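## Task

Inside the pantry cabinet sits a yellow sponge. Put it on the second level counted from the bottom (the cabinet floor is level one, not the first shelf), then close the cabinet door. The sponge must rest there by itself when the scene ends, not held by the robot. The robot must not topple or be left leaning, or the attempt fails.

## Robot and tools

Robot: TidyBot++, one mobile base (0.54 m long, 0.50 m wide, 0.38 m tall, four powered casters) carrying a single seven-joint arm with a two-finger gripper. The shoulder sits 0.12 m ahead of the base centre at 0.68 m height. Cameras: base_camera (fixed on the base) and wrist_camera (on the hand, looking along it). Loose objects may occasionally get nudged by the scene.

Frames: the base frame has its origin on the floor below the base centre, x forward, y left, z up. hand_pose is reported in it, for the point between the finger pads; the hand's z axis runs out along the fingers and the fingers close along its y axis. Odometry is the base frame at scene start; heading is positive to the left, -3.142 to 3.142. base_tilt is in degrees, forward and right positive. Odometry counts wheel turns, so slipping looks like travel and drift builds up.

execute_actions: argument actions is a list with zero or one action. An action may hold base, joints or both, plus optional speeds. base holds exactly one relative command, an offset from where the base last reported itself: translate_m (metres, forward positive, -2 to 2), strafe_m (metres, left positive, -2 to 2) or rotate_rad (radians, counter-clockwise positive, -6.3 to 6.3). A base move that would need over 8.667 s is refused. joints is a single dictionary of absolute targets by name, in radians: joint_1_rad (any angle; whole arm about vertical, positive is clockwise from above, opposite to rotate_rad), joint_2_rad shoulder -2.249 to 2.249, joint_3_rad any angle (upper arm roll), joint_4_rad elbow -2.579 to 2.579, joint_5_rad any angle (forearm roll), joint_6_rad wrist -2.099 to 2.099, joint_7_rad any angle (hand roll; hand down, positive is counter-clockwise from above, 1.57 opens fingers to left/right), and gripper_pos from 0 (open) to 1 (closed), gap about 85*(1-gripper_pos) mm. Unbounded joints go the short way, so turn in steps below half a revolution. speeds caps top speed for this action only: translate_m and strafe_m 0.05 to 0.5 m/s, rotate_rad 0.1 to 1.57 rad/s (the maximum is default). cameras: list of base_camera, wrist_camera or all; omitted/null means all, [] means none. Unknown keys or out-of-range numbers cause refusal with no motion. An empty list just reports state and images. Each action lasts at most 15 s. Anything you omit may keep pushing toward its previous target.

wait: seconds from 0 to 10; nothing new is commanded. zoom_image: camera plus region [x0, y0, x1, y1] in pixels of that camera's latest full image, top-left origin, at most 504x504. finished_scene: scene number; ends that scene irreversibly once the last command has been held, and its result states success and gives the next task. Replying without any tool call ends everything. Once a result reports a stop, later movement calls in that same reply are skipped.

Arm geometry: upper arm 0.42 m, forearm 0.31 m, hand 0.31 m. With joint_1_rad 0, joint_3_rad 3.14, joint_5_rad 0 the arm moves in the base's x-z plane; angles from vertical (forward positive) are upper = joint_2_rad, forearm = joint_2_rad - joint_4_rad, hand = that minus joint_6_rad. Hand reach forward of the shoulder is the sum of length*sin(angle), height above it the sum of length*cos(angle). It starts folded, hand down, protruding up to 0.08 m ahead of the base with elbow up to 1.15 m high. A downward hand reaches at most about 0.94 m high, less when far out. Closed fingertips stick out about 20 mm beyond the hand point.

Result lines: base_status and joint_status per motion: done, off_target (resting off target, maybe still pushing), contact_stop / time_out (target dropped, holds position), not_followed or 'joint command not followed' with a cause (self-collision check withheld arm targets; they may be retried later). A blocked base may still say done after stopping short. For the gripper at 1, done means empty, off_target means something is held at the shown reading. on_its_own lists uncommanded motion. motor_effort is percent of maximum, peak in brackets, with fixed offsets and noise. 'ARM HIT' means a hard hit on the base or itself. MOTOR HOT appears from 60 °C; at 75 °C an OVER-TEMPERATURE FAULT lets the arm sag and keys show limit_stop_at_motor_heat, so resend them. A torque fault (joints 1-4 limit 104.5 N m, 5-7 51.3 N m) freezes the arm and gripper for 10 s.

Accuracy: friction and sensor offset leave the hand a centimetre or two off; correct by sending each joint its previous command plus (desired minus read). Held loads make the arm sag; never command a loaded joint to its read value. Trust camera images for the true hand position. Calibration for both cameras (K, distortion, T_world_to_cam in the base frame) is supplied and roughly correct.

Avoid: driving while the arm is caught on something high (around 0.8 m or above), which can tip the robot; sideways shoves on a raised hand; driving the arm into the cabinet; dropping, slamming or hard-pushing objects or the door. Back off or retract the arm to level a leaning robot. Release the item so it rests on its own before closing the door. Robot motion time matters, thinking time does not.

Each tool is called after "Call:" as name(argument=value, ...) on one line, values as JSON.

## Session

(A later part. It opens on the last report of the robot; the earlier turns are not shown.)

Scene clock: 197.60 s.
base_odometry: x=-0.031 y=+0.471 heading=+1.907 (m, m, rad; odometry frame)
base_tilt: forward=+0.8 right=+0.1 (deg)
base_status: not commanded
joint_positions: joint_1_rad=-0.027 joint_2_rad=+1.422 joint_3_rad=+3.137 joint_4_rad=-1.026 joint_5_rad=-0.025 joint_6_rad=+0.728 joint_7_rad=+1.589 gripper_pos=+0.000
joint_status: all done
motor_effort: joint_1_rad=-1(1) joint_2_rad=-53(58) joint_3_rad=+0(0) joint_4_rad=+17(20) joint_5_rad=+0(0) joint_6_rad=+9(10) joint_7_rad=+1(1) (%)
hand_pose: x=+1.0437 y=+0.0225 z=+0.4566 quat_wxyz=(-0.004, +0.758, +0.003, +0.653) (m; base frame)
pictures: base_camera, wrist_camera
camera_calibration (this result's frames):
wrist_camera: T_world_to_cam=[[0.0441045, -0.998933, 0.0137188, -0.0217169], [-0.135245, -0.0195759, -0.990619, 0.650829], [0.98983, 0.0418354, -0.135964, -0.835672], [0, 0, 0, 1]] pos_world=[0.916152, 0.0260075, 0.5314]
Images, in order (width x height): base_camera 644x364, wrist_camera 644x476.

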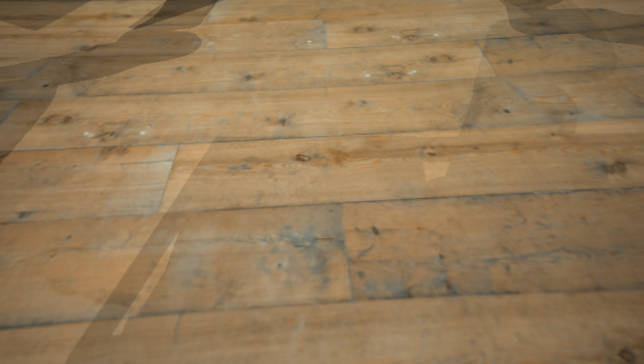

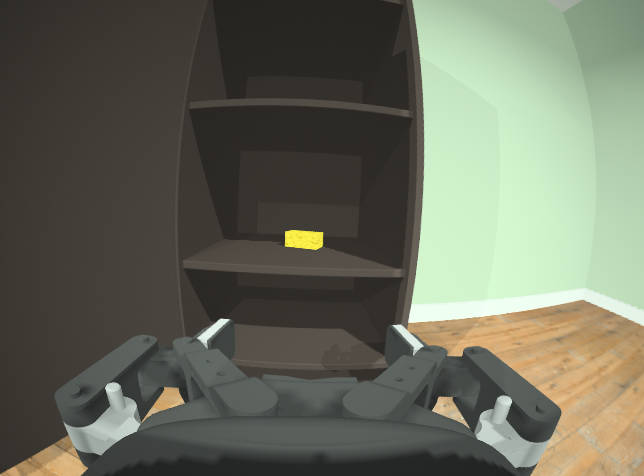

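Call:
execute_actions(actions=[{"base":{"translate_m":-0.25},"joints":{"joint_6_rad":0.9,"gripper_pos":1,"joint_2_rad":1.38}}], cameras=[])

Call:
execute_actions(actions=[{"base":{"strafe_m":0.7}}])

Scene clock: 201.23 s.
base_odometry: x=+0.051 y=+0.234 heading=+1.907 (m, m, rad; odometry frame)
base_tilt: forward=+0.8 right=+0.1 (deg)
base_status: done
joint_positions: joint_1_rad=-0.027 joint_2_rad=+1.392 joint_3_rad=+3.137 joint_4_rad=-1.022 joint_5_rad=-0.025 joint_6_rad=+0.870 joint_7_rad=+1.589 gripper_pos=+0.999
joint_status: all done
motor_effort: joint_1_rad=-1(2) joint_2_rad=-54(57) joint_3_rad=+0(1) joint_4_rad=+18(19) joint_5_rad=+1(0) joint_6_rad=+10(11) joint_7_rad=+1(1) (%)
hand_pose: x=+1.0531 y=+0.0217 z=+0.5306 quat_wxyz=(-0.004, +0.697, +0.002, +0.717) (m; base frame)
pictures: none
No camera images: the call's "cameras" was empty. Leave "cameras" out to get every camera's image.

Scene clock: 204.03 s.
base_odometry: x=-0.609 y=+0.003 heading=+1.907 (m, m, rad; odometry frame)
base_tilt: forward=+0.8 right=+0.0 (deg)
base_status: done
joint_positions: joint_1_rad=-0.025 joint_2_rad=+1.392 joint_3_rad=+3.137 joint_4_rad=-1.022 joint_5_rad=-0.025 joint_6_rad=+0.870 joint_7_rad=+1.589 gripper_pos=+0.999
joint_status: not commanded
motor_effort: joint_1_rad=-1(5) joint_2_rad=-54(54) joint_3_rad=+0(1) joint_4_rad=+18(18) joint_5_rad=+0(1) joint_6_rad=+9(9) joint_7_rad=+1(1) (%)
hand_pose: x=+1.0532 y=+0.0200 z=+0.5306 quat_wxyz=(-0.003, +0.697, +0.001, +0.717) (m; base frame)
pictures: base_camera, wrist_camera
camera_calibration (this result's frames):
wrist_camera: T_world_to_cam=[[0.0363454, -0.999161, 0.018879, -0.0202014], [0.0400166, -0.0174212, -0.999047, 0.545214], [0.998538, 0.0370662, 0.0393498, -0.936988], [0, 0, 0, 1]] pos_world=[0.914535, 0.0240445, 0.581947]
Images, in order (width x height): base_camera 644x364, wrist_camera 644x476.

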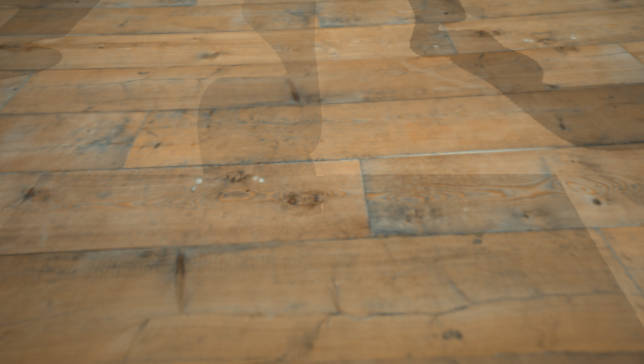

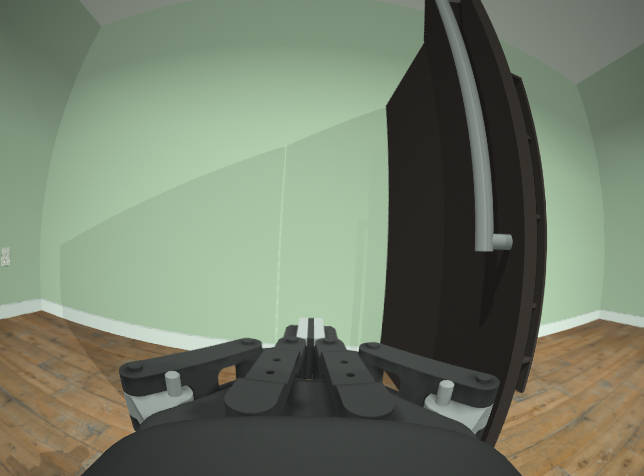

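Call:
execute_actions(actions=[{"base":{"translate_m":0.27},"joints":{"joint_2_rad":1.48}}], cameras=["wrist_camera"])

Call:
execute_actions(actions=[{"base":{"strafe_m":-0.55},"speeds":{"strafe_m":0.15}}])

Scene clock: 207.33 s.
base_odometry: x=-0.699 y=+0.258 heading=+1.908 (m, m, rad; odometry frame)
base_tilt: forward=+0.8 right=+0.1 (deg)
base_status: done
joint_positions: joint_1_rad=-0.025 joint_2_rad=+1.477 joint_3_rad=+3.137 joint_4_rad=-1.019 joint_5_rad=-0.025 joint_6_rad=+0.870 joint_7_rad=+1.589 gripper_pos=+0.999
joint_status: all done
motor_effort: joint_1_rad=-1(2) joint_2_rad=-53(58) joint_3_rad=+0(0) joint_4_rad=+16(19) joint_5_rad=+1(1) joint_6_rad=+10(10) joint_7_rad=+1(1) (%)
hand_pose: x=+1.0377 y=+0.0196 z=+0.4531 quat_wxyz=(-0.003, +0.726, +0.002, +0.687) (m; base frame)
pictures: wrist_camera
camera_calibration (this result's frames):
wrist_camera: T_world_to_cam=[[0.0378488, -0.999124, 0.0178597, -0.019662], [-0.0423853, -0.0194616, -0.998912, 0.55383], [0.998384, 0.0370507, -0.0430847, -0.880918], [0, 0, 0, 1]] pos_world=[0.903713, 0.0237722, 0.515625]
Images, in order (width x height): wrist_camera 644x476.

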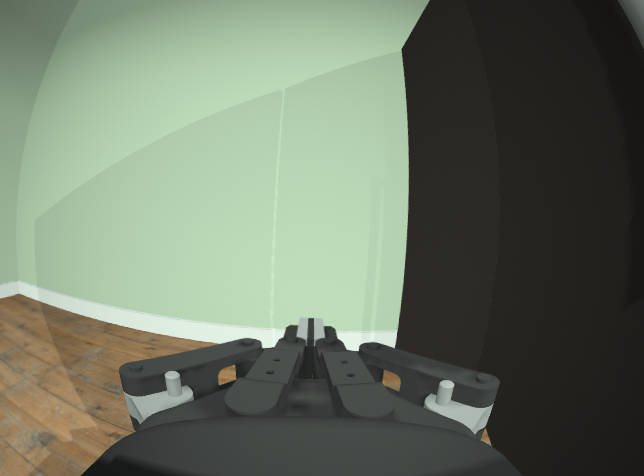

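Scene clock: 211.70 s.
base_odometry: x=-0.180 y=+0.440 heading=+1.908 (m, m, rad; odometry frame)
base_tilt: forward=+0.8 right=+0.1 (deg)
base_status: done
joint_positions: joint_1_rad=-0.020 joint_2_rad=+1.477 joint_3_rad=+3.137 joint_4_rad=-1.019 joint_5_rad=-0.022 joint_6_rad=+0.870 joint_7_rad=+1.590 gripper_pos=+0.999
joint_status: not commanded
motor_effort: joint_1_rad=-1(9) joint_2_rad=-53(54) joint_3_rad=+0(2) joint_4_rad=+16(18) joint_5_rad=+0(4) joint_6_rad=+9(10) joint_7_rad=+1(1) (%)
hand_pose: x=+1.0377 y=+0.0161 z=+0.4531 quat_wxyz=(-0.001, +0.726, +0.002, +0.687) (m; base frame)
pictures: base_camera, wrist_camera
camera_calibration (this result's frames):
wrist_camera: T_world_to_cam=[[0.0357849, -0.999151, 0.0203928, -0.0221848], [-0.0423704, -0.0219044, -0.998862, 0.553782], [0.998461, 0.0348801, -0.0431183, -0.880896], [0, 0, 0, 1]] pos_world=[0.903798, 0.02069, 0.515621]
Images, in order (width x height): base_camera 644x364, wrist_camera 644x476.

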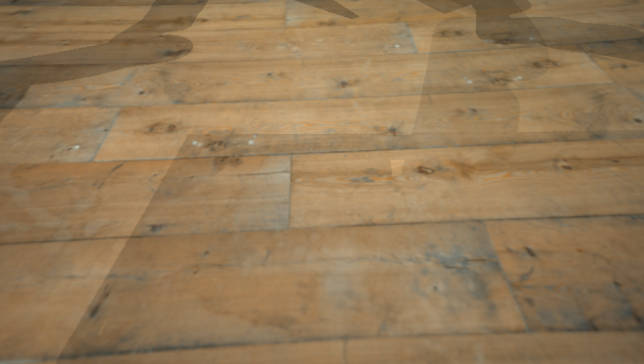

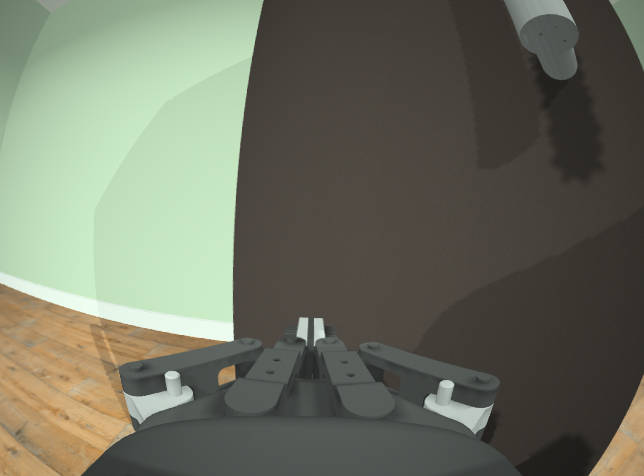

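Call:
execute_actions(actions=[{"base":{"strafe_m":-0.2},"speeds":{"strafe_m":0.15}}], cameras=["wrist_camera"])

Call:
execute_actions(actions=[{"base":{"translate_m":0.27},"speeds":{"translate_m":0.12}}])

Scene clock: 215.27 s.
base_odometry: x=+0.009 y=+0.506 heading=+1.908 (m, m, rad; odometry frame)
base_tilt: forward=+0.8 right=+0.1 (deg)
base_status: done
joint_positions: joint_1_rad=-0.021 joint_2_rad=+1.477 joint_3_rad=+3.137 joint_4_rad=-1.019 joint_5_rad=-0.018 joint_6_rad=+0.870 joint_7_rad=+1.590 gripper_pos=+0.999
joint_status: not commanded
motor_effort: joint_1_rad=-1(6) joint_2_rad=-53(56) joint_3_rad=+0(1) joint_4_rad=+16(18) joint_5_rad=+0(5) joint_6_rad=+10(10) joint_7_rad=+1(1) (%)
hand_pose: x=+1.0377 y=+0.0183 z=+0.4531 quat_wxyz=(-0.002, +0.726, +0.004, +0.687) (m; base frame)
pictures: wrist_camera
camera_calibration (this result's frames):
wrist_camera: T_world_to_cam=[[0.0405521, -0.998915, 0.0228811, -0.0260397], [-0.0421896, -0.0245913, -0.998807, 0.553684], [0.998286, 0.0395383, -0.0431411, -0.880837], [0, 0, 0, 1]] pos_world=[0.903744, 0.0224312, 0.515619]
Images, in order (width x height): wrist_camera 644x476.

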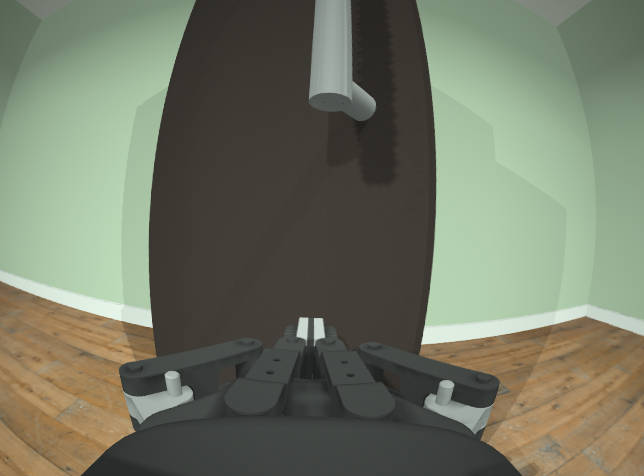

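Scene clock: 218.13 s.
base_odometry: x=-0.080 y=+0.761 heading=+1.908 (m, m, rad; odometry frame)
base_tilt: forward=+0.8 right=+0.1 (deg)
base_status: done
joint_positions: joint_1_rad=-0.023 joint_2_rad=+1.477 joint_3_rad=+3.137 joint_4_rad=-1.019 joint_5_rad=-0.017 joint_6_rad=+0.870 joint_7_rad=+1.590 gripper_pos=+0.999
joint_status: not commanded
motor_effort: joint_1_rad=-2(6) joint_2_rad=-53(57) joint_3_rad=+0(2) joint_4_rad=+16(20) joint_5_rad=+0(1) joint_6_rad=+10(10) joint_7_rad=+1(1) (%)
hand_pose: x=+1.0375 y=+0.0202 z=+0.4526 quat_wxyz=(-0.002, +0.727, +0.005, +0.687) (m; base frame)
pictures: base_camera, wrist_camera
camera_calibration (this result's frames):
wrist_camera: T_world_to_cam=[[0.0429876, -0.998805, 0.023262, -0.0268235], [-0.0426982, -0.0250989, -0.998773, 0.553744], [0.998163, 0.0419416, -0.0437261, -0.880415], [0, 0, 0, 1]] pos_world=[0.903594, 0.024033, 0.515192]
Images, in order (width x height): base_camera 644x364, wrist_camera 644x476.

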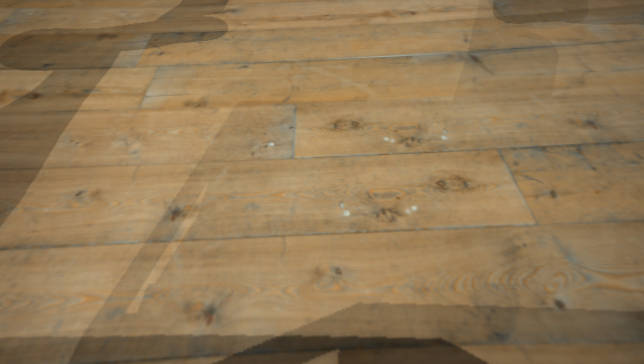

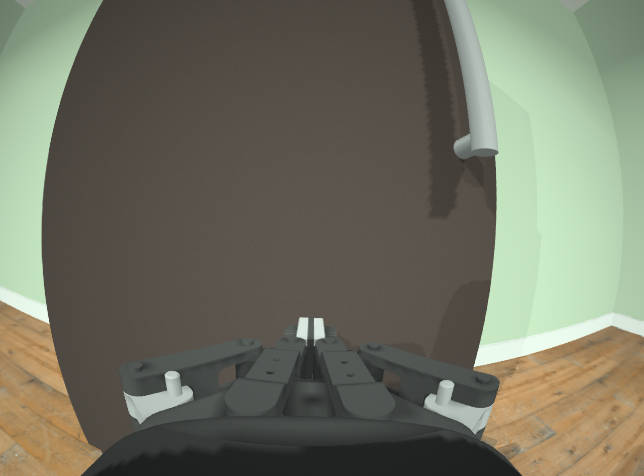

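Call:
execute_actions(actions=[{"base":{"translate_m":0.085},"speeds":{"translate_m":0.08}}])

Call:
execute_actions(actions=[{"base":{"translate_m":-0.45}}])

Scene clock: 221.20 s.
base_odometry: x=-0.108 y=+0.841 heading=+1.908 (m, m, rad; odometry frame)
base_tilt: forward=+0.7 right=+0.0 (deg)
base_status: done
joint_positions: joint_1_rad=-0.023 joint_2_rad=+1.478 joint_3_rad=+3.137 joint_4_rad=-1.066 joint_5_rad=-0.017 joint_6_rad=+0.920 joint_7_rad=+1.590 gripper_pos=+0.999
joint_status: not commanded
motor_effort: joint_1_rad=-2(5) joint_2_rad=-54(59) joint_3_rad=+0(1) joint_4_rad=+26(36) joint_5_rad=+0(1) joint_6_rad=+4(10) joint_7_rad=+1(1) (%)
hand_pose: x=+1.0254 y=+0.0198 z=+0.4446 quat_wxyz=(-0.002, +0.726, +0.005, +0.688) (m; base frame)
pictures: base_camera, wrist_camera
camera_calibration (this result's frames):
wrist_camera: T_world_to_cam=[[0.0424169, -0.998812, 0.0240024, -0.0262717], [-0.0400737, -0.0257055, -0.998866, 0.542533], [0.998296, 0.041407, -0.0411164, -0.869918], [0, 0, 0, 1]] pos_world=[0.891291, 0.0237263, 0.506781]
Images, in order (width x height): base_camera 644x364, wrist_camera 644x476.

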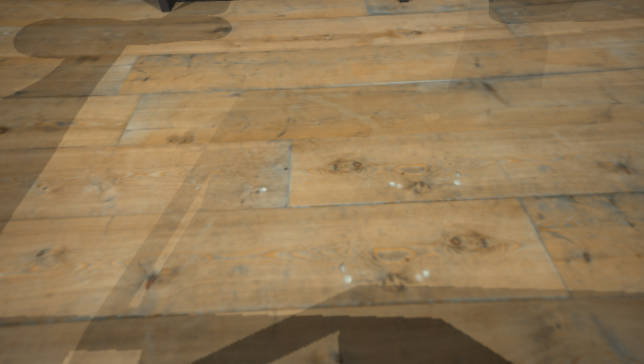

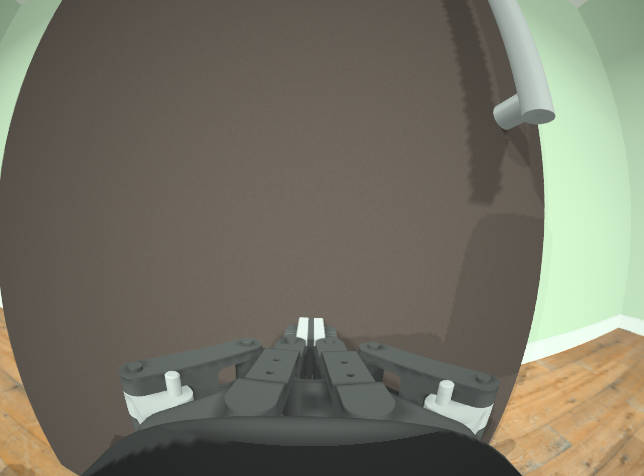

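Scene clock: 223.63 s.
base_odometry: x=+0.041 y=+0.417 heading=+1.909 (m, m, rad; odometry frame)
base_tilt: forward=+0.8 right=+0.1 (deg)
base_status: done
joint_positions: joint_1_rad=-0.021 joint_2_rad=+1.474 joint_3_rad=+3.137 joint_4_rad=-1.014 joint_5_rad=-0.017 joint_6_rad=+0.920 joint_7_rad=+1.590 gripper_pos=+0.999
joint_status: not commanded
motor_effort: joint_1_rad=-1(6) joint_2_rad=-54(58) joint_3_rad=+0(1) joint_4_rad=+17(25) joint_5_rad=+1(2) joint_6_rad=+10(11) joint_7_rad=+1(1) (%)
hand_pose: x=+1.0402 y=+0.0183 z=+0.4743 quat_wxyz=(-0.002, +0.706, +0.004, +0.708) (m; base frame)
pictures: base_camera, wrist_camera
camera_calibration (this result's frames):
wrist_camera: T_world_to_cam=[[0.0389159, -0.998929, 0.0250243, -0.0259375], [0.0166047, -0.0243934, -0.999565, 0.514153], [0.999105, 0.0393145, 0.0156376, -0.91111], [0, 0, 0, 1]] pos_world=[0.902766, 0.022452, 0.528825]
Images, in order (width x height): base_camera 644x364, wrist_camera 644x476.

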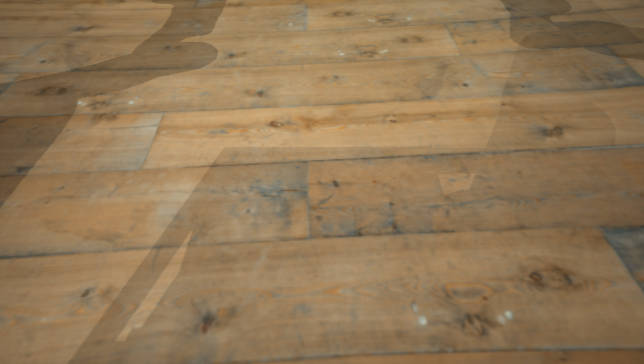

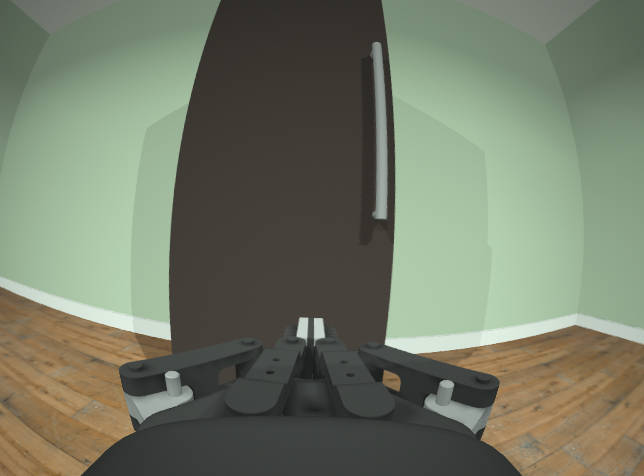

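The arm deflected against the stop, so the door is shut.

Call:
finished_scene(scene=2)

The scene is finished: the task was done.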